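## Task

Take a grey peg that is not attached to anything and push it fully into a free hole of the green chlorine ball held by the other gripper, until it snaps and locks. Pegs already in the ball must stay where they are. At the end, that other gripper must still hold either the ball or a peg locked into it. Apart from that one required hold, nothing may stay in place only because the robot is holding it.

## Robot and tools

ROBOT. There are two six-joint arms, left_arm and right_arm, facing each other across a table. Each has a parallel gripper. Base poses in the scene frame: left_arm at (+0.083, +0.512, +0.060) m, quat_wxyz (+0.513, 0, 0, -0.858); right_arm at (-0.056, -0.449, +0.093) m, quat_wxyz (+0.839, 0, 0, +0.544). One arm holds the ball; the other brings a loose peg to it.

FRAME. All reported poses share one scene frame. The origin is the table centre, the table surface is at z = +0.020 m, +z is up, and left_arm's base is on the +y side. The arm names do not say which side of a picture an arm appears on. In the gripper's own frame the fingers extend along +x and close along y. end_effector_position is the point midway between the finger pads, roughly 3 to 4 cm short of the fingertips. The printed hand position can be slightly wrong, more so when the arm is stretched out.

execute_actions. Argument actions is a list with zero or one item; optional pictures (boolean) turns camera images on or off (on by default).
- Empty list: only reports the current state.
- Motion: {"rows": [[...]], "steps": n}. n is 1 to 15 control steps of 1/30 s (default 15). Each row is used for one step; if there are fewer rows than steps, the last row is held.
- Wait: {"steps": n} with no rows, n up to 300. It returns once n steps have elapsed since the previous result; your thinking time counts against it.
Each row is a single list of 14 numbers covering both arms, even if one arm stays still: left_arm waist, shoulder, elbow, wrist pitch, wrist yaw, wrist roll, opening, then the same seven for right_arm. The six joint values are absolute target angles in radians, the same quantities printed under Joint positions, not offsets from the present angles. Stated joint ranges: waist -3.054 to 3.054, shoulder 0.000 to 3.142, elbow 0.000 to 2.356, wrist pitch -1.571 to 1.571, wrist yaw -1.571 to 1.571, wrist roll -3.142 to 3.142. A call is refused, and nothing is sent, if any target exceeds a range end by over 0.010 rad and lies beyond that joint's last reported angle. The true ends may differ by up to 0.010 rad; a target past the true end is clipped there and a "joint sent to its limit" line appears (possibly referring to an earlier action). The missing line does not prove there is more room.
Opening is a unitless value from -1 to 1: +1 fully open, about -0.80 is where empty fingers touch, and anything lower closes no further. Closing from fully open takes at least about 0.5 s.

MOTION LIMITS. Per step, the target given to each joint is capped at a fixed lead ahead of its measured angle: 0.211 rad for waist, shoulder and elbow, 0.213 wrist pitch, 0.267 wrist yaw, 0.228 wrist roll. If the targets would move a gripper more than 70 mm from where it is now, all of that arm's targets are pulled back toward the current angles. Large moves therefore take several calls. Friction may leave a joint short of its target, especially at long reach, and tiny turns may not happen, so compare Joint positions after every move. Between calls the arms keep heading to the last row sent until they settle, or until a step is HELD; after that only a new action moves them further. Fingers still in motion finish moving.

RESULT LINES. The state line, left_arm: ... | right_arm: ..., gives each gripper's position (m), quat_wxyz, and linear and angular velocity (m/s, rad/s). Joint positions and Joint velocities list, per arm, the six joints (rad, rad/s) followed by the finger-pad gap (m, m/s; 0.088 m fully open). grip_measured is the finger opening on the command scale; each gripper's reading has its own fixed bias of up to about 1 mm, and when squeezing something hard it reads up to about 3 mm (0.061) narrower than reality. Fingers go to where grip_measured matches your number. To hold something, keep commanding about 0.07 below grip_measured; a smaller gap gives a lighter grip. Parts thinner than about 3 mm get proportionally less force. Pad force tops out near 34 to 49 N and can spike on first contact. "joint command not followed" means a clearance check altered or blocked some joint targets; the rest of the row still ran. HELD flags steps where your row was partly or wholly not sent. MOTOR HOT appears from 50 °C; at 95 °C an OVER-TEMPERATURE FAULT freezes that arm until it cools, and if it has not cooled within 30 to 60 s the arm and gripper lose power and go limp. Holding loads heats motors, even while you think.

TORQUE. Load limits per arm in N m: waist 17.4, shoulder 21.6, elbow 21.5, wrist pitch 5.67, wrist yaw 5.65, wrist roll 5.3, including a held object's weight. Reaching one stops that arm for 10 s and drops the rest of the call.

zoom_image: camera is one of cam_head_left, cam_head_right, cam_left_wrist, cam_right_wrist (each 896x504); region is [x0, y0, x1, y1] in that image's pixels, origin top-left, no larger than 504 by 504. It magnifies the newest full picture. Calibration (K, distortion, T_world_to_cam) is given per camera; wrist cameras follow their arm's joint readings, and all can be a little off.

read_manual: optional section, only "licences"; returns licence text and does not move anything.

finished_scene: scene is the integer of the current scene. Replying without a tool call ends everything.

AVOID. Do not drop the ball or peg, push anything off the table, or let the arms collide or press on each other. Avoid forcing the peg with excessive push. Loose items may occasionally be nudged by an outside disturbance, so recheck before grasping.

Each tool is called after "Emit:" as name(argument=value, ...) on one line, values as JSON.

## Session

Emit:
execute_actions(actions=[])

Scene clock: 0.00 s of 4400.00 s.
left_arm: end_effector_position=(-0.0474, +0.0992, +0.2611) grip_measured=-0.147 end_effector_quat_wxyz=(+0.514, -0.010, -0.007, -0.858) end_effector_velocity=(+0.000, +0.001, +0.000) end_effector_angular_velocity=(+0.006, +0.006, +0.005) | right_arm: end_effector_position=(+0.0709, -0.1618, +0.4184) grip_measured=+0.983 end_effector_quat_wxyz=(+0.836, +0.020, -0.024, +0.547) end_effector_velocity=(-0.001, -0.000, +0.000) end_effector_angular_velocity=(-0.011, -0.020, +0.004)
Joint positions: left_arm=[ 0.284  1.621  0.636  1.011  0.282 -0.005  0.032] | right_arm=[ 0.005  0.842  0.647  0.256 -0.004  0.008  0.087]
Joint velocities: left_arm=[-0.002 -0.007 -0.002 -0.007 -0.007 -0.007  0.   ] | right_arm=[-0.002 -0.002  0.002 -0.007 -0.007 -0.022 -0.   ]
Heat: left arm: hottest elbow 26 °C (+0.0 °C/min); right arm: hottest elbow 25 °C (+0.0 °C/min).

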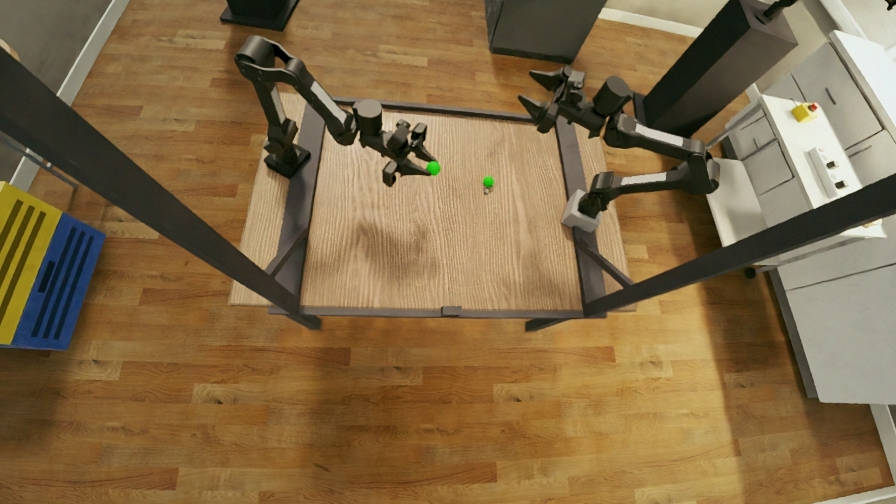

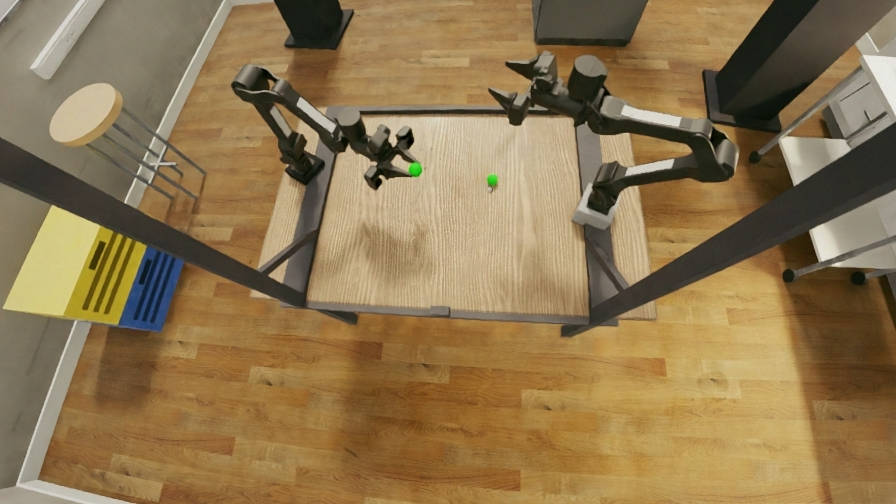

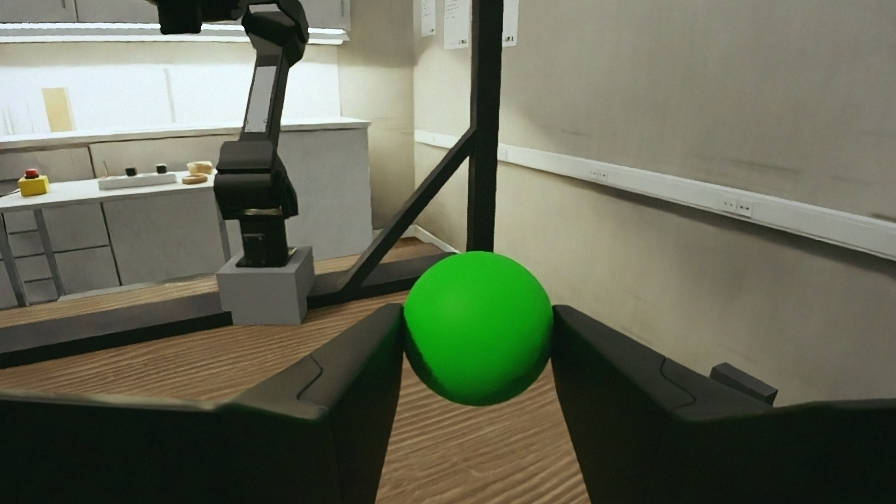

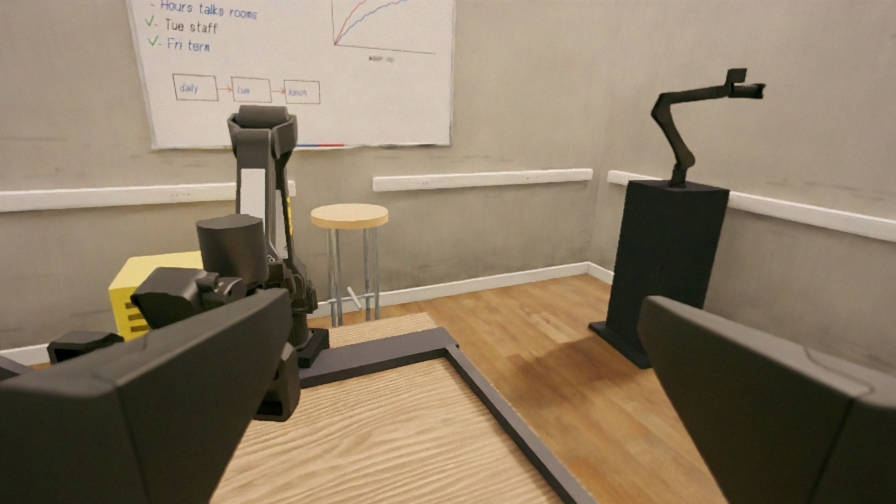

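Emit:
zoom_image(camera="cam_head_left", region=[400, 140, 520, 210])

Emit:
zoom_image(camera="cam_head_right", region=[400, 140, 520, 210])

Region (400, 140, 520, 210) of cam_head_left's 896x504 image, scaled by 4.200, with more detail than that image has; it fills the top 294 rows of this view, and the rest is white.

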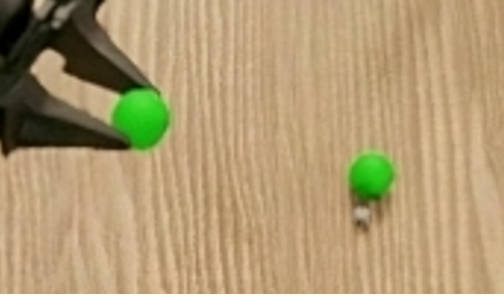

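Region (400, 140, 520, 210) of cam_head_right's 896x504 image, scaled by 4.200, with more detail than that image has; it fills the top 294 rows of this view, and the rest is white.

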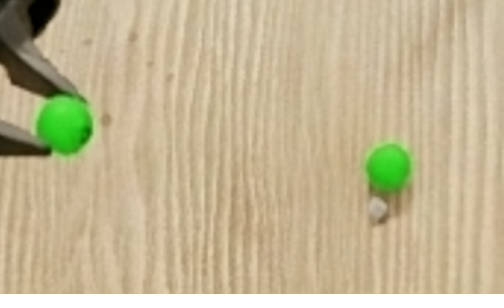

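Emit:
execute_actions(actions=[{"rows":[[0.284,1.621,0.636,1.011,0.282,-0.005,-0.22,0.088,1.774,1.183,-0.98,0,0,0.2]]}], pictures=false)

Emit:
execute_actions(actions=[{"steps":30}])

Scene clock: 17.53 s of 4400.00 s.
left_arm: end_effector_position=(-0.0474, +0.0992, +0.2611) grip_measured=-0.147 end_effector_quat_wxyz=(+0.514, -0.010, -0.007, -0.858) end_effector_velocity=(+0.002, -0.001, -0.000) end_effector_angular_velocity=(+0.001, +0.008, +0.019) | right_arm: end_effector_position=(+0.0725, -0.0840, +0.2102) grip_measured=+0.206 end_effector_quat_wxyz=(+0.702, -0.294, +0.419, +0.495) end_effector_velocity=(-0.095, -0.271, -0.700) end_effector_angular_velocity=(-2.949, +1.043, -0.005)
Joint positions: left_arm=[ 0.284  1.621  0.636  1.011  0.282 -0.005  0.032] | right_arm=[ 0.085  1.638  1.166 -0.603  0.001  0.006  0.049]
Joint velocities: left_arm=[-0.002  0.002 -0.002  0.007 -0.022 -0.007 -0.   ] | right_arm=[-0.002  1.502  0.081 -1.707 -0.007  0.007 -0.002]
Heat: left arm: hottest elbow 28 °C (+6.8 °C/min); right arm: hottest elbow 28 °C (+10.3 °C/min).
Steps of this call (steps 1 to 90: nothing new was sent; then 14.03 s passed at rest; steps 91 to 105: all 15 steps of this action). Readings (joint positions):
91: left_arm=[0.284 1.621 0.636 1.011 0.282 -0.005] | right_arm=[0.015 0.871 0.680 0.198 0.001 0.008]
92: left_arm=[0.284 1.621 0.636 1.011 0.282 -0.005] | right_arm=[0.036 0.921 0.743 0.135 0.002 0.008]
94: left_arm=[0.284 1.621 0.636 1.011 0.282 -0.005] | right_arm=[0.069 1.051 0.876 0.008 0.001 0.007]
98: left_arm=[0.284 1.621 0.636 1.011 0.282 -0.005] | right_arm=[0.084 1.301 1.108 -0.244 0.001 0.006]
105: the state above

Scene clock: 18.53 s of 4400.00 s.
left_arm: end_effector_position=(-0.0474, +0.0992, +0.2611) grip_measured=-0.147 end_effector_quat_wxyz=(+0.514, -0.010, -0.007, -0.858) end_effector_velocity=(+0.002, -0.001, +0.000) end_effector_angular_velocity=(+0.006, +0.006, +0.019) | right_arm: end_effector_position=(+0.0462, -0.1588, +0.1478) grip_measured=+0.204 end_effector_quat_wxyz=(+0.576, -0.410, +0.580, +0.405) end_effector_velocity=(-0.001, -0.002, -0.001) end_effector_angular_velocity=(-0.009, +0.011, +0.005)
Joint positions: left_arm=[ 0.284  1.621  0.636  1.011  0.282 -0.005  0.032] | right_arm=[ 0.085  1.775  1.174 -0.978  0.001  0.006  0.049]
Joint velocities: left_arm=[-0.002 -0.002  0.002 -0.007 -0.022 -0.007 -0.   ] | right_arm=[-0.002  0.002 -0.002 -0.007 -0.007 -0.007 -0.   ]
Heat: left arm: hottest elbow 28 °C (+6.5 °C/min); right arm: hottest elbow 28 °C (+9.7 °C/min).
Steps of this call (steps 1 to 30: the robot went on to your last target). Readings (joint positions):
1: left_arm=[0.284 1.621 0.636 1.011 0.282 -0.005] | right_arm=[0.085 1.683 1.168 -0.666 0.001 0.006]
2: left_arm=[0.284 1.621 0.636 1.011 0.282 -0.005] | right_arm=[0.085 1.721 1.168 -0.733 0.001 0.006]
4: left_arm=[0.284 1.621 0.636 1.011 0.282 -0.005] | right_arm=[0.085 1.767 1.168 -0.865 0.001 0.006]
8: left_arm=[0.284 1.621 0.636 1.011 0.282 -0.005] | right_arm=[0.085 1.775 1.172 -0.953 0.001 0.006]
30: the state above
All arms were judged still, so your last target was given up. Only a new action makes them travel on or press farther. Fingers that are still opening or closing keep moving.
camera_calibration (this result's frames):
cam_right_wrist: T_world_to_cam=[[0.949694, -0.312973, 0.0113894, -0.0853976], [-0.297336, -0.889629, 0.346629, -0.157655], [-0.0983533, -0.332578, -0.937933, 0.170882], [0, 0, 0, 1]] pos_world=[0.0510317, -0.11015, 0.215896]

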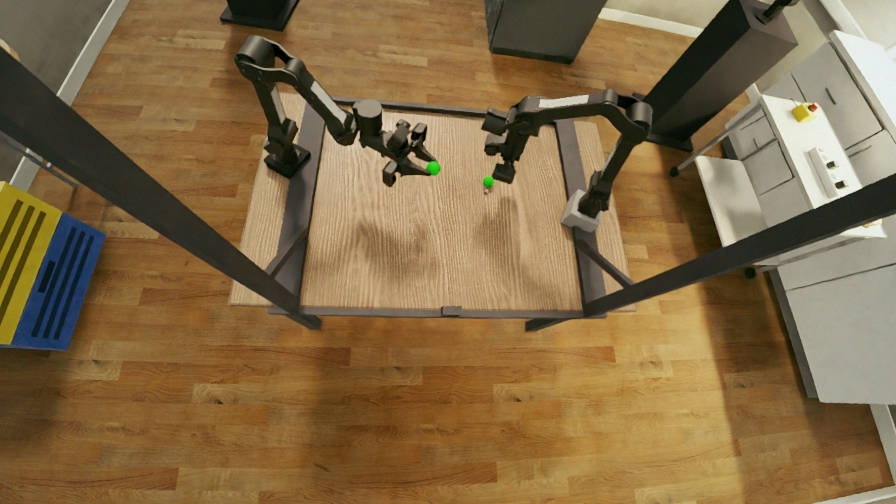

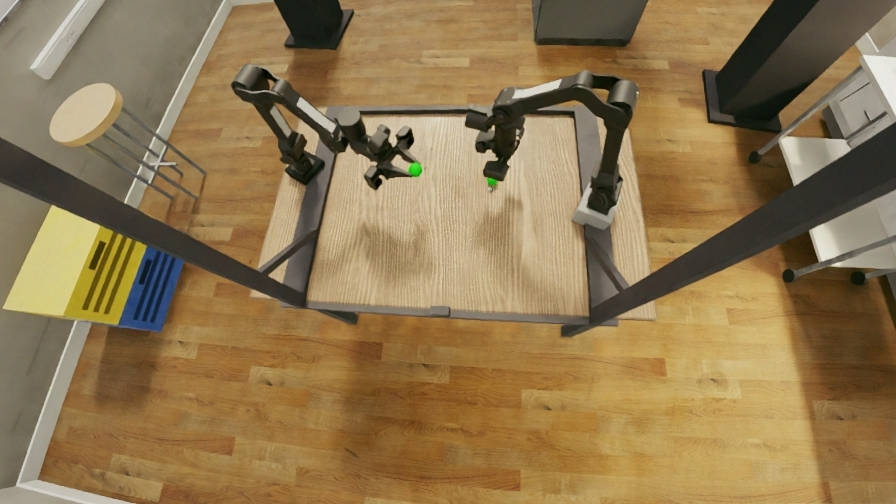

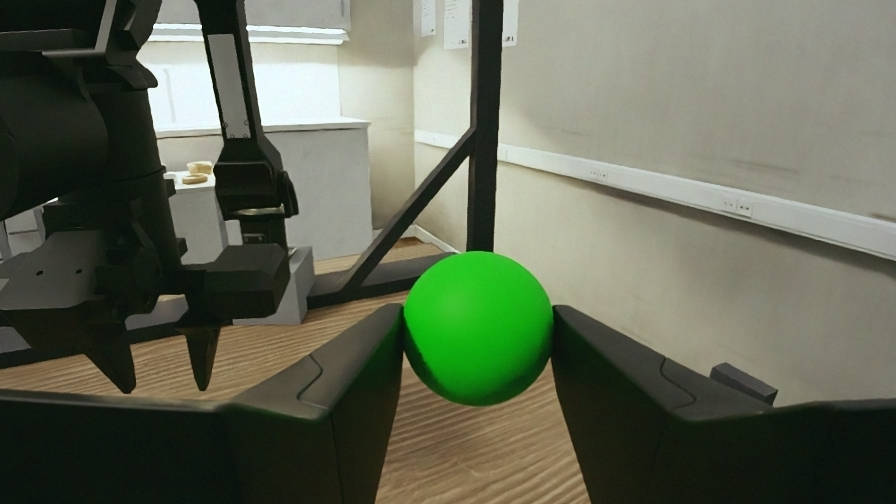

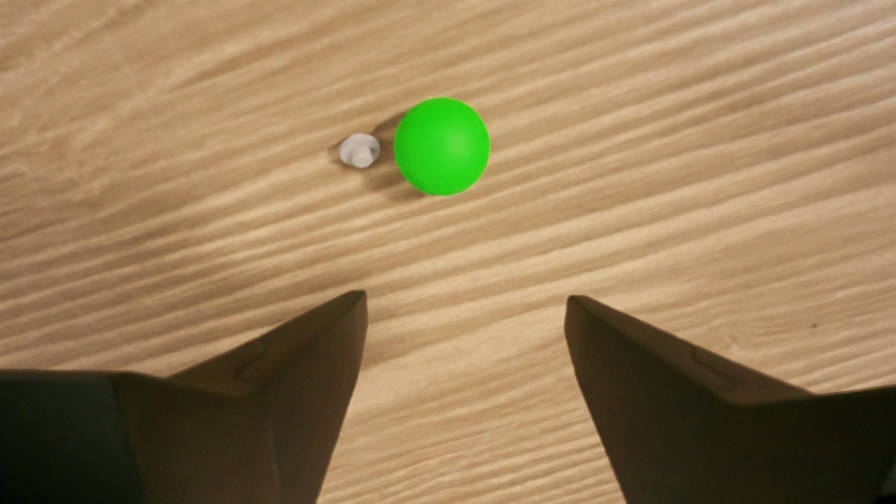

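Emit:
zoom_image(camera="cam_right_wrist", region=[300, 90, 500, 210])

Region (300, 90, 500, 210) of cam_right_wrist's 896x504 image, scaled by 2.520, with more detail than that image has; it fills the top 302 rows of this view, and the rest is white.

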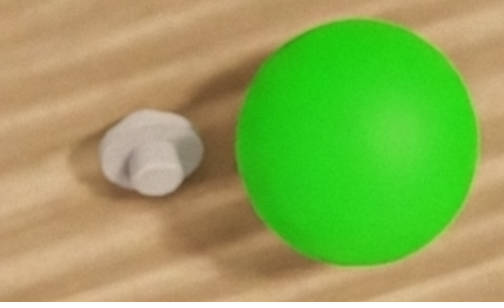

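Emit:
execute_actions(actions=[{"rows":[[0.284,1.621,0.636,1.011,0.282,-0.005,-0.22,0.213,1.437,0.7,-0.2,0,0,-0.4]]}], pictures=false)

Emit:
execute_actions(actions=[{"rows":[[0.284,1.621,0.636,1.011,0.282,-0.005,-0.22,0.213,1.437,0.325,0.212,0,0,-0.4]]}], pictures=false)

Emit:
execute_actions(actions=[])

Scene clock: 32.57 s of 4400.00 s.
left_arm: end_effector_position=(-0.0474, +0.0992, +0.2611) grip_measured=-0.147 end_effector_quat_wxyz=(+0.514, -0.010, -0.007, -0.858) end_effector_velocity=(+0.000, +0.000, -0.005) end_effector_angular_velocity=(+0.025, +0.002, +0.005) | right_arm: end_effector_position=(+0.0132, -0.1208, +0.1612) grip_measured=-0.395 end_effector_quat_wxyz=(+0.690, -0.288, +0.358, +0.559) end_effector_velocity=(+0.004, +0.026, +0.018) end_effector_angular_velocity=(+0.165, -0.033, +0.013)
Joint positions: left_arm=[ 0.284  1.621  0.636  1.011  0.282 -0.005  0.032] | right_arm=[ 0.215  1.446  0.712 -0.221 -0.001  0.005  0.02 ]
Joint velocities: left_arm=[-0.002 -0.002 -0.002 -0.022 -0.007 -0.007 -0.   ] | right_arm=[ 0.002 -0.007 -0.022  0.183 -0.007 -0.007 -0.001]
Heat: left arm: hottest elbow 29 °C (+5.5 °C/min); right arm: hottest elbow 29 °C (+7.4 °C/min).
Steps of this call (steps 1 to 90: nothing new was sent; then 10.53 s passed at rest; steps 91 to 105: all 15 steps of this action). Readings (joint positions):
91: left_arm=[0.284 1.621 0.636 1.011 0.282 -0.005] | right_arm=[0.095 1.744 1.134 -0.912 0.006 0.006]
92: left_arm=[0.284 1.621 0.636 1.011 0.282 -0.005] | right_arm=[0.122 1.695 1.070 -0.843 0.007 0.006]
94: left_arm=[0.284 1.621 0.636 1.011 0.282 -0.005] | right_arm=[0.186 1.573 0.941 -0.724 0.001 0.005]
98: left_arm=[0.284 1.621 0.636 1.011 0.282 -0.005] | right_arm=[0.215 1.452 0.757 -0.470 -0.001 0.005]
105: the state above

Scene clock: 33.07 s of 4400.00 s.
left_arm: end_effector_position=(-0.0474, +0.0992, +0.2611) grip_measured=-0.147 end_effector_quat_wxyz=(+0.514, -0.010, -0.007, -0.858) end_effector_velocity=(-0.002, +0.001, -0.004) end_effector_angular_velocity=(+0.015, +0.004, -0.010) | right_arm: end_effector_position=(+0.0027, -0.1710, +0.0951) grip_measured=-0.396 end_effector_quat_wxyz=(+0.699, -0.273, +0.340, +0.567) end_effector_velocity=(-0.001, -0.004, -0.003) end_effector_angular_velocity=(+0.001, -0.008, +0.019)
Joint positions: left_arm=[ 0.284  1.621  0.636  1.011  0.282 -0.005  0.032] | right_arm=[ 0.215  1.44   0.333  0.206 -0.001  0.005  0.02 ]
Joint velocities: left_arm=[-0.002  0.002 -0.002 -0.007  0.007 -0.007  0.   ] | right_arm=[-0.002 -0.002 -0.022  0.022 -0.007 -0.022 -0.   ]
Heat: left arm: hottest elbow 29 °C (+5.4 °C/min); right arm: hottest elbow 29 °C (+7.3 °C/min).
Steps of this call (steps 1 to 15: all 15 steps of this action). Readings (joint positions):
1: left_arm=[0.284 1.621 0.636 1.011 0.282 -0.005] | right_arm=[0.215 1.444 0.675 -0.149 -0.001 0.005]
2: left_arm=[0.284 1.621 0.636 1.011 0.282 -0.005] | right_arm=[0.215 1.436 0.623 -0.074 -0.001 0.005]
4: left_arm=[0.284 1.621 0.636 1.011 0.282 -0.005] | right_arm=[0.215 1.432 0.500 0.048 -0.001 0.005]
8: left_arm=[0.284 1.621 0.636 1.011 0.282 -0.005] | right_arm=[0.215 1.440 0.345 0.165 -0.001 0.005]
15: the state above

Scene clock: 33.07 s of 4400.00 s.
left_arm: end_effector_position=(-0.0474, +0.0992, +0.2611) grip_measured=-0.147 end_effector_quat_wxyz=(+0.514, -0.010, -0.007, -0.858) end_effector_velocity=(-0.002, +0.001, -0.004) end_effector_angular_velocity=(+0.015, +0.004, -0.010) | right_arm: end_effector_position=(+0.0027, -0.1710, +0.0951) grip_measured=-0.396 end_effector_quat_wxyz=(+0.699, -0.273, +0.340, +0.567) end_effector_velocity=(-0.001, -0.004, -0.003) end_effector_angular_velocity=(+0.001, -0.008, +0.019)
Joint positions: left_arm=[ 0.284  1.621  0.636  1.011  0.282 -0.005  0.032] | right_arm=[ 0.215  1.44   0.333  0.206 -0.001  0.005  0.02 ]
Joint velocities: left_arm=[-0.002  0.002 -0.002 -0.007  0.007 -0.007  0.   ] | right_arm=[-0.002 -0.002 -0.022  0.022 -0.007 -0.022 -0.   ]
Heat: left arm: hottest elbow 29 °C (+5.4 °C/min); right arm: hottest elbow 29 °C (+7.3 °C/min).
camera_calibration (this result's frames):
cam_right_wrist: T_world_to_cam=[[0.980387, -0.196153, 0.0191195, -0.0280797], [-0.179988, -0.930646, -0.318593, -0.107192], [0.0802864, 0.308903, -0.947699, 0.223216], [0, 0, 0, 1]] pos_world=[-0.00968538, -0.174218, 0.177928]

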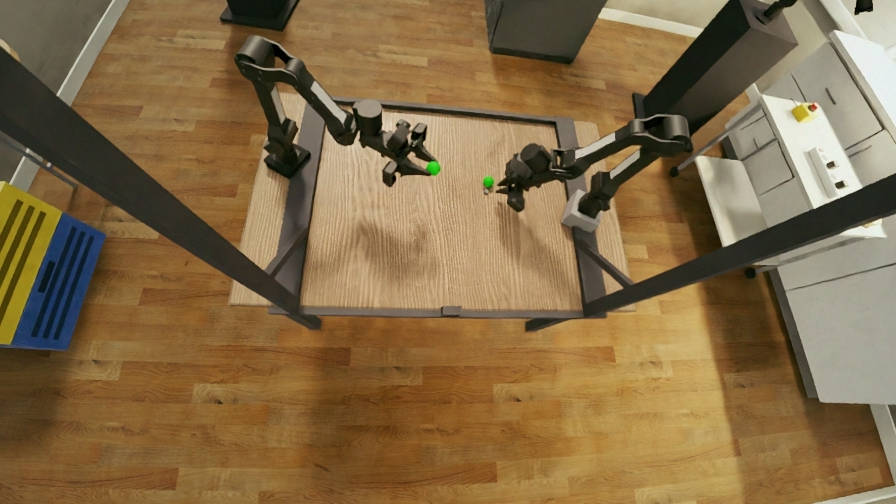

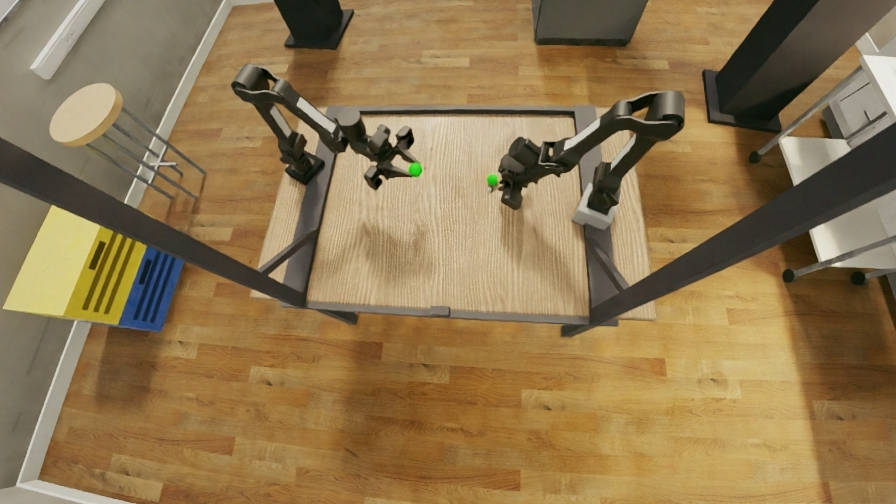

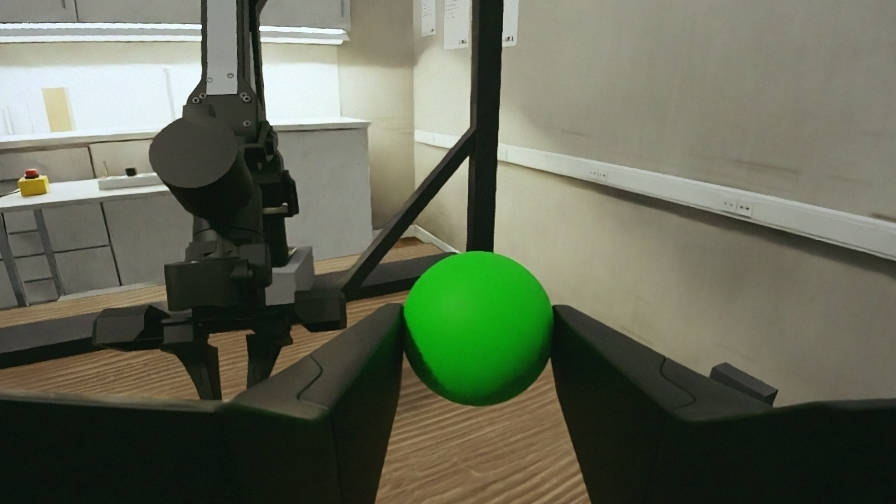

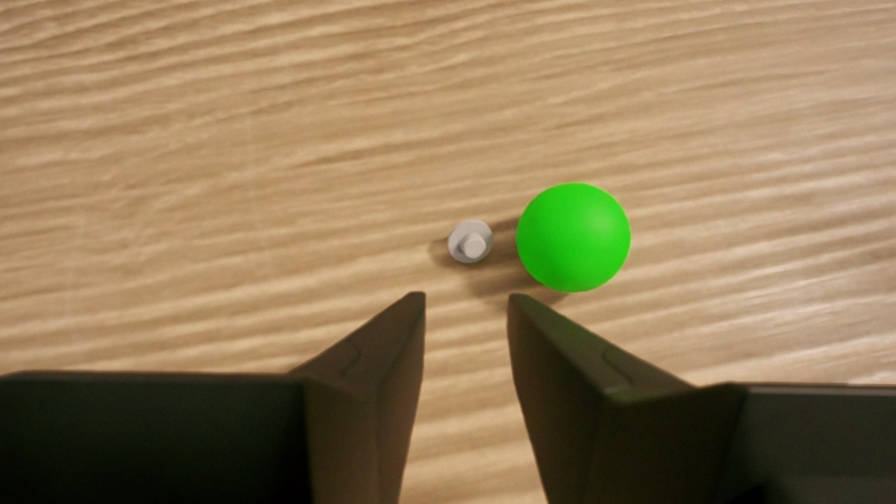

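Emit:
execute_actions(actions=[{"rows":[[0.284,1.621,0.636,1.011,0.282,-0.005,-0.22,0.202,1.53,0.42,0.16,0,0,-0.5],[0.284,1.621,0.636,1.011,0.282,-0.005,-0.22,0.202,1.53,0.42,0.16,0,0,-0.5],[0.284,1.621,0.636,1.011,0.282,-0.005,-0.22,0.202,1.53,0.42,0.16,0,0,-0.5],[0.284,1.621,0.636,1.011,0.282,-0.005,-0.22,0.202,1.624,0.503,0.109,0,0,-0.5]]}])

Emit:
zoom_image(camera="cam_right_wrist", region=[370, 200, 620, 380])

Emit:
zoom_image(camera="cam_head_left", region=[460, 165, 520, 210])

Scene clock: 43.97 s of 4400.00 s.
left_arm: end_effector_position=(-0.0474, +0.0992, +0.2611) grip_measured=-0.147 end_effector_quat_wxyz=(+0.514, -0.010, -0.007, -0.858) end_effector_velocity=(+0.002, -0.001, +0.002) end_effector_angular_velocity=(-0.011, -0.004, +0.020) | right_arm: end_effector_position=(+0.0103, -0.1493, +0.0801) grip_measured=-0.496 end_effector_quat_wxyz=(+0.682, -0.302, +0.380, +0.547) end_effector_velocity=(+0.000, +0.002, +0.000) end_effector_angular_velocity=(-0.002, +0.003, +0.008)
Joint positions: left_arm=[ 0.284  1.621  0.636  1.011  0.282 -0.005  0.032] | right_arm=[ 0.205  1.615  0.491  0.111 -0.001  0.005  0.015]
Joint velocities: left_arm=[-0.002 -0.002 -0.002  0.007 -0.022  0.007  0.   ] | right_arm=[-0.002  0.007  0.012 -0.007 -0.007 -0.007 -0.   ]
Heat: left arm: hottest elbow 29 °C (+4.1 °C/min); right arm: hottest elbow 28 °C (+4.1 °C/min).
Steps of this call (steps 1 to 15: the robot went on to your last target; steps 16 to 90: nothing new was sent; then 7.40 s passed at rest; steps 91 to 105: all 15 steps of this action). Readings (joint positions):
91: left_arm=[0.284 1.621 0.636 1.011 0.282 -0.005] | right_arm=[0.214 1.452 0.343 0.197 -0.001 0.005]
92: left_arm=[0.284 1.621 0.636 1.011 0.282 -0.005] | right_arm=[0.211 1.474 0.363 0.186 -0.001 0.005]
94: left_arm=[0.284 1.621 0.636 1.011 0.282 -0.005] | right_arm=[0.207 1.522 0.405 0.157 -0.001 0.005]
98: left_arm=[0.284 1.621 0.636 1.011 0.282 -0.005] | right_arm=[0.205 1.603 0.481 0.122 -0.001 0.005]
105: the state above
camera_calibration (this result's frames):
cam_right_wrist: T_world_to_cam=[[0.978842, -0.203827, 0.0179611, -0.0320849], [-0.195611, -0.957902, -0.210145, -0.103048], [0.0600381, 0.202185, -0.977505, 0.188397], [0, 0, 0, 1]] pos_world=[-0.0000622057, -0.143341, 0.163081]

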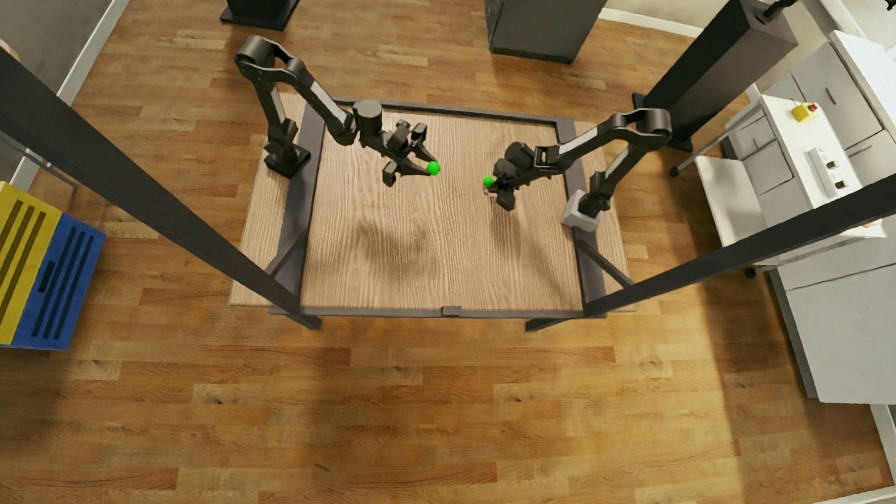

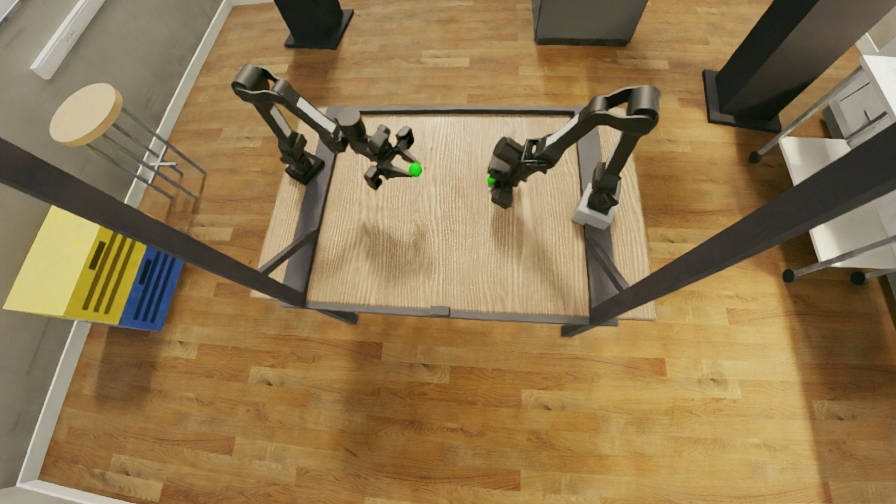

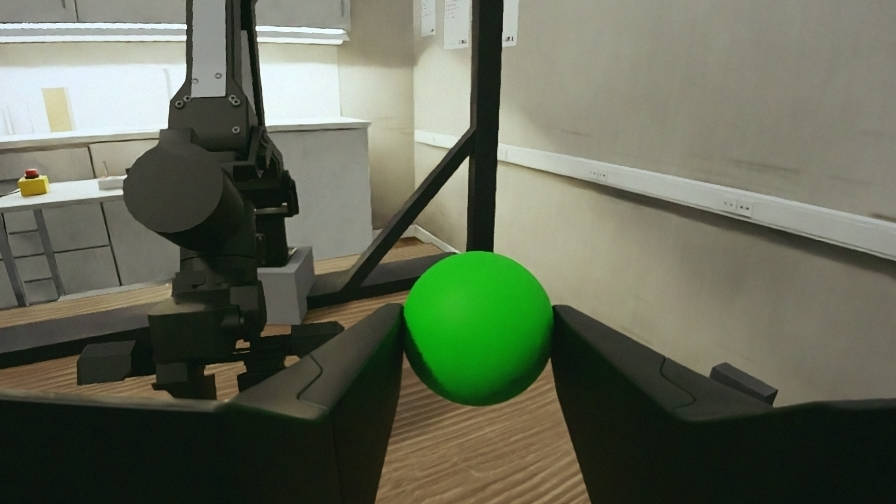

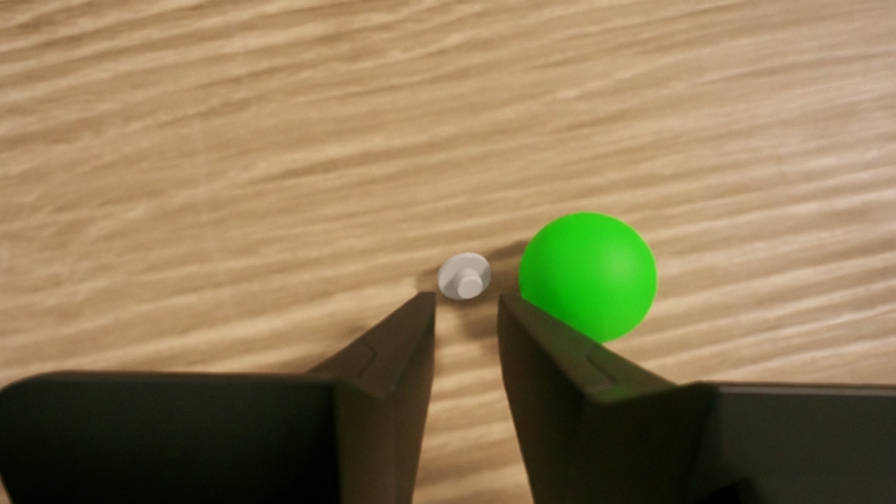

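Region (370, 200, 620, 380) of cam_right_wrist's 896x504 image, scaled by 2.016, with more detail than that image has; it fills the top 363 rows of this view, and the rest is white.

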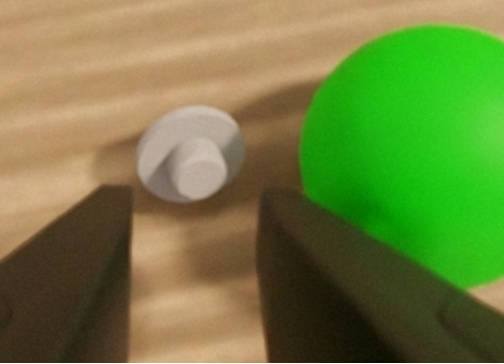

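Region (460, 165, 520, 210) of cam_head_left's 896x504 image, scaled by 8.400, with more detail than that image has; it fills the top 378 rows of this view, and the rest is white.

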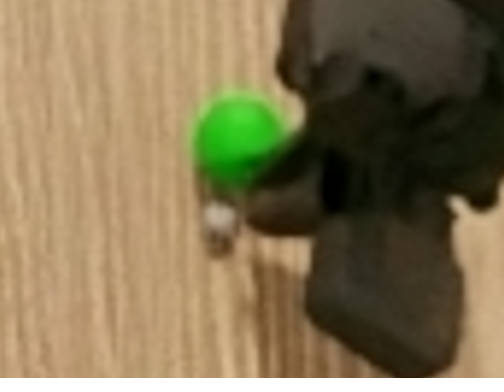

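Emit:
execute_actions(actions=[{"rows":[[0.284,1.621,0.636,1.011,0.282,-0.005,-0.22,0.202,1.66,0.51,0.14,0,0,-0.55],[0.284,1.621,0.636,1.011,0.282,-0.005,-0.22,0.202,1.66,0.51,0.14,0,0,-0.55],[0.284,1.621,0.636,1.011,0.282,-0.005,-0.22,0.202,1.69,0.517,0.168,0,0,-0.55]]}])

Emit:
zoom_image(camera="cam_right_wrist", region=[370, 200, 620, 380])

Scene clock: 50.77 s of 4400.00 s.
left_arm: end_effector_position=(-0.0474, +0.0992, +0.2611) grip_measured=-0.147 end_effector_quat_wxyz=(+0.514, -0.010, -0.007, -0.858) end_effector_velocity=(-0.004, +0.001, +0.000) end_effector_angular_velocity=(+0.013, +0.019, -0.015) | right_arm: end_effector_position=(+0.0121, -0.1414, +0.0714) grip_measured=-0.546 end_effector_quat_wxyz=(+0.683, -0.301, +0.379, +0.548) end_effector_velocity=(-0.000, +0.000, -0.001) end_effector_angular_velocity=(+0.005, +0.009, -0.005)
Joint positions: left_arm=[ 0.284  1.621  0.636  1.011  0.282 -0.005  0.032] | right_arm=[ 0.205  1.682  0.507  0.165 -0.001  0.005  0.012]
Joint velocities: left_arm=[-0.007 -0.002  0.002 -0.007  0.007 -0.022 -0.   ] | right_arm=[-0.002  0.002 -0.002  0.007 -0.007  0.007 -0.   ]
Heat: left arm: hottest elbow 29 °C (+3.5 °C/min); right arm: hottest elbow 29 °C (+4.7 °C/min).
Steps of this call (steps 1 to 15: the robot went on to your last target; steps 16 to 90: nothing new was sent; then 3.30 s passed at rest; steps 91 to 105: all 15 steps of this action). Readings (joint positions):
91: left_arm=[0.284 1.621 0.636 1.011 0.282 -0.005] | right_arm=[0.205 1.621 0.493 0.114 -0.001 0.005]
92: left_arm=[0.284 1.621 0.636 1.011 0.282 -0.005] | right_arm=[0.205 1.630 0.495 0.123 -0.001 0.005]
94: left_arm=[0.284 1.621 0.636 1.011 0.282 -0.005] | right_arm=[0.205 1.658 0.502 0.146 -0.001 0.005]
98: left_arm=[0.284 1.621 0.636 1.011 0.282 -0.005] | right_arm=[0.205 1.680 0.505 0.160 -0.001 0.005]
105: the state above
camera_calibration (this result's frames):
cam_right_wrist: T_world_to_cam=[[0.978827, -0.203894, 0.0180042, -0.032033], [-0.195437, -0.957112, -0.213872, -0.0965382], [0.0608393, 0.205825, -0.976696, 0.178608], [0, 0, 0, 1]] pos_world=[0.00162127, -0.135691, 0.154376]

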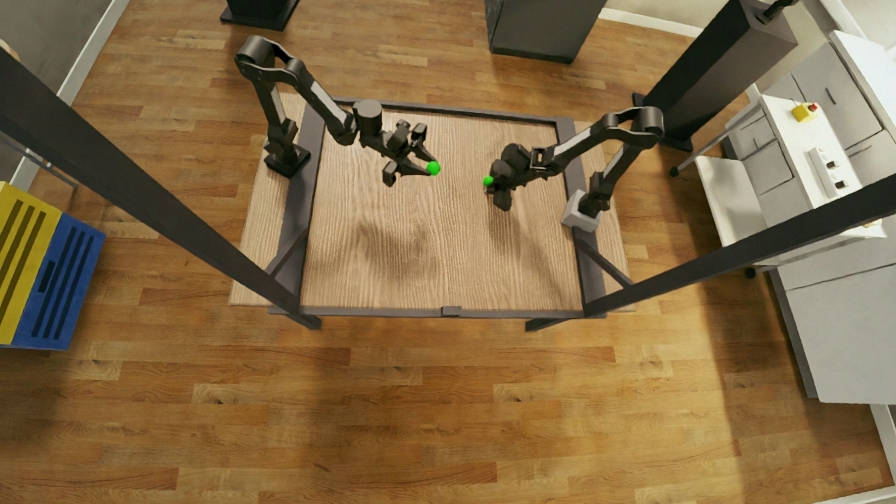

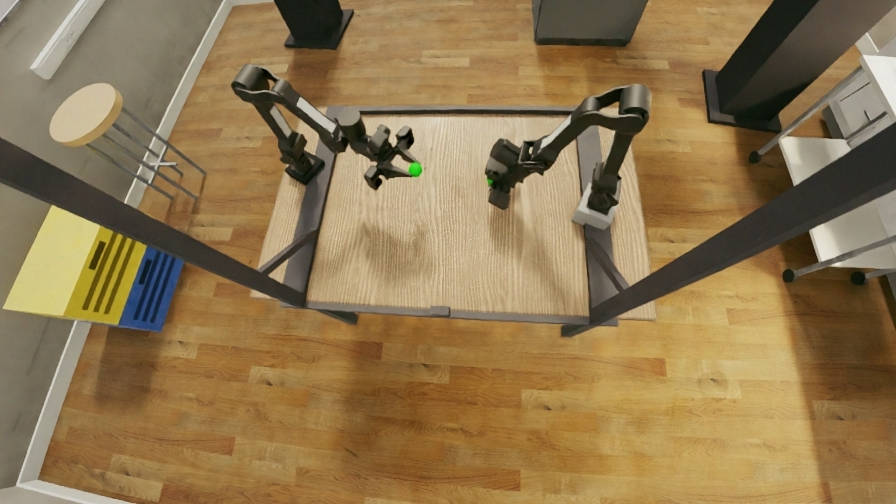

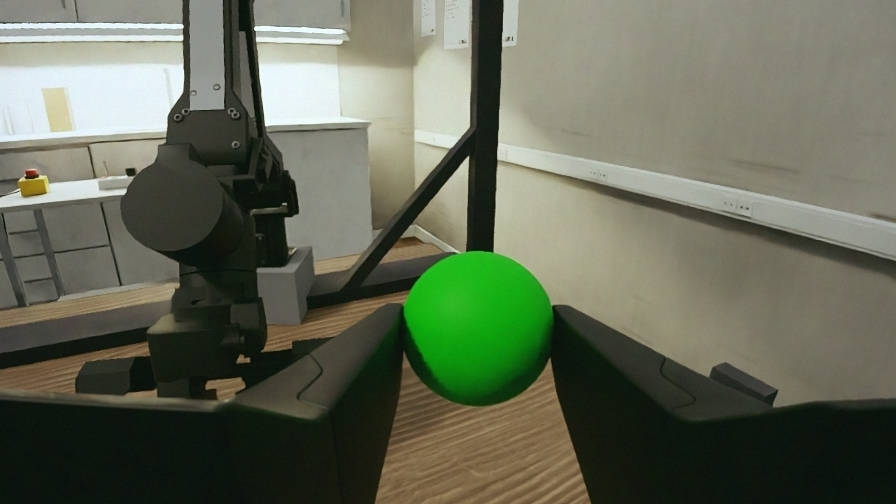

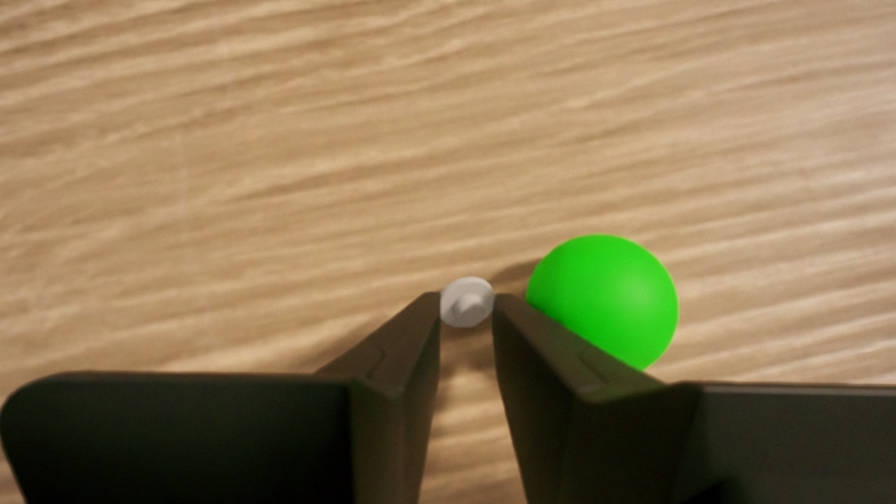

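Region (370, 200, 620, 380) of cam_right_wrist's 896x504 image, scaled by 2.016, with more detail than that image has; it fills the top 363 rows of this view, and the rest is white.

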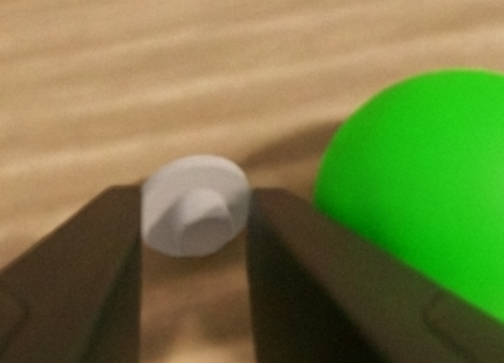

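Advance 6 mm more, pressing onto the flange aligns it.

Emit:
execute_actions(actions=[{"rows":[[0.284,1.621,0.636,1.011,0.282,-0.005,-0.22,0.199,1.724,0.522,0.197,0,0,-0.58]]}])

Emit:
zoom_image(camera="cam_right_wrist", region=[370, 200, 620, 380])

Scene clock: 53.57 s of 4400.00 s.
left_arm: end_effector_position=(-0.0474, +0.0992, +0.2611) grip_measured=-0.147 end_effector_quat_wxyz=(+0.514, -0.010, -0.007, -0.858) end_effector_velocity=(+0.002, -0.001, -0.001) end_effector_angular_velocity=(+0.018, +0.018, +0.019) | right_arm: end_effector_position=(+0.0135, -0.1386, +0.0660) grip_measured=-0.576 end_effector_quat_wxyz=(+0.683, -0.301, +0.379, +0.547) end_effector_velocity=(-0.002, +0.001, +0.001) end_effector_angular_velocity=(+0.007, -0.002, +0.040)
Joint positions: left_arm=[ 0.284  1.621  0.636  1.011  0.282 -0.005  0.032] | right_arm=[ 0.202  1.716  0.512  0.194 -0.001  0.005  0.011]
Joint velocities: left_arm=[-0.002 -0.002 -0.002 -0.007 -0.022 -0.022 -0.   ] | right_arm=[-0.002 -0.002 -0.002  0.007 -0.022 -0.037 -0.   ]
Heat: left arm: hottest elbow 30 °C (+4.5 °C/min); right arm: hottest elbow 29 °C (+4.5 °C/min).
Steps of this call (steps 1 to 15: the robot went on to your last target; steps 16 to 69: nothing new was sent; steps 70 to 84: all 15 steps of this action). Readings (joint positions):
70: left_arm=[0.284 1.621 0.636 1.011 0.282 -0.005] | right_arm=[0.205 1.687 0.507 0.171 -0.001 0.005]
71: left_arm=[0.284 1.621 0.636 1.011 0.282 -0.005] | right_arm=[0.204 1.696 0.509 0.181 -0.001 0.005]
73: left_arm=[0.284 1.621 0.636 1.011 0.282 -0.005] | right_arm=[0.202 1.709 0.512 0.188 -0.001 0.005]
77: left_arm=[0.284 1.621 0.636 1.011 0.282 -0.005] | right_arm=[0.202 1.715 0.512 0.192 -0.001 0.005]
84: the state above
camera_calibration (this result's frames):
cam_right_wrist: T_world_to_cam=[[0.978279, -0.206507, 0.0180042, -0.0331749], [-0.197992, -0.956587, -0.213872, -0.0946349], [0.0613887, 0.205662, -0.976696, 0.172696], [0, 0, 0, 1]] pos_world=[0.00311578, -0.132894, 0.149029]

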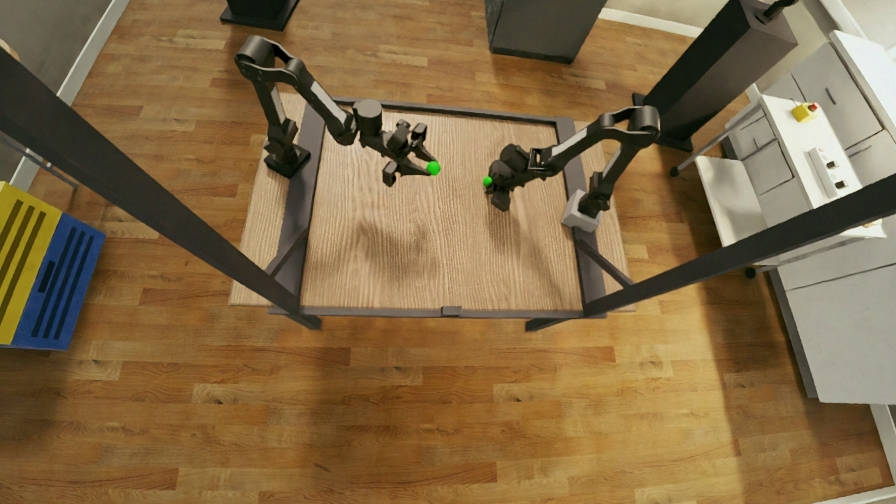

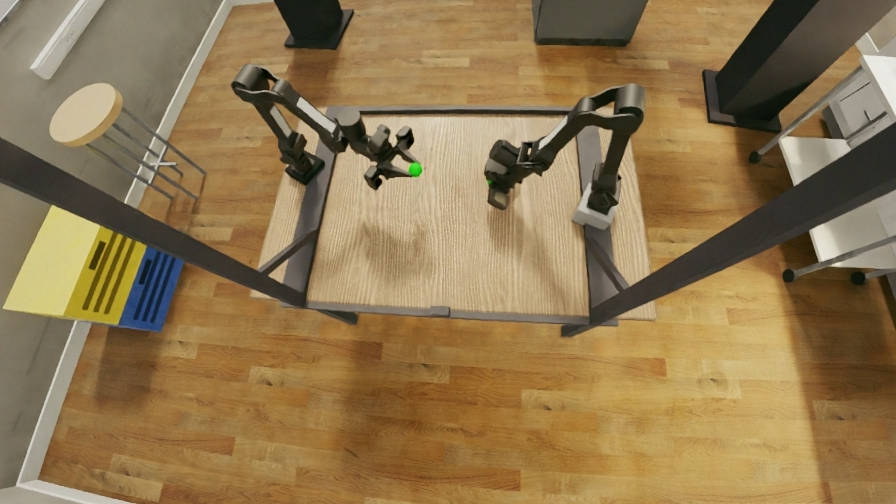

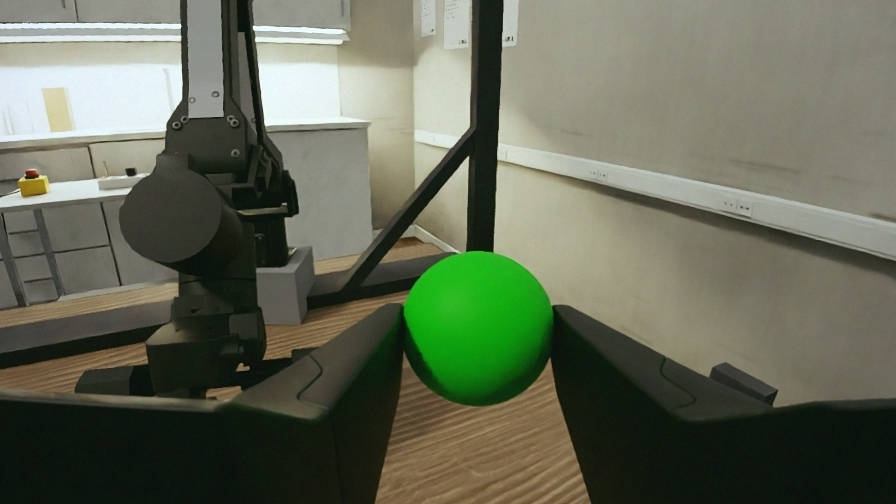

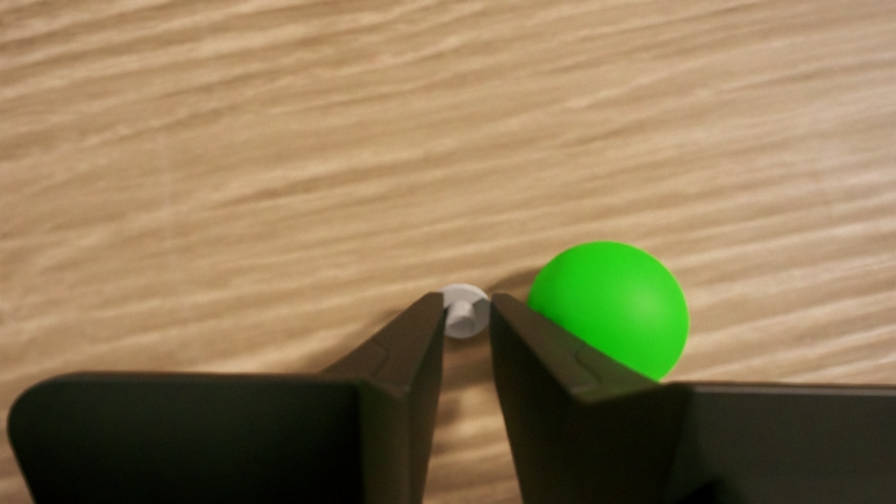

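Region (370, 200, 620, 380) of cam_right_wrist's 896x504 image, scaled by 2.016, with more detail than that image has; it fills the top 363 rows of this view, and the rest is white.

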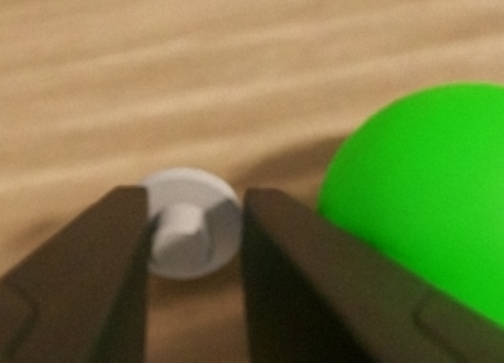

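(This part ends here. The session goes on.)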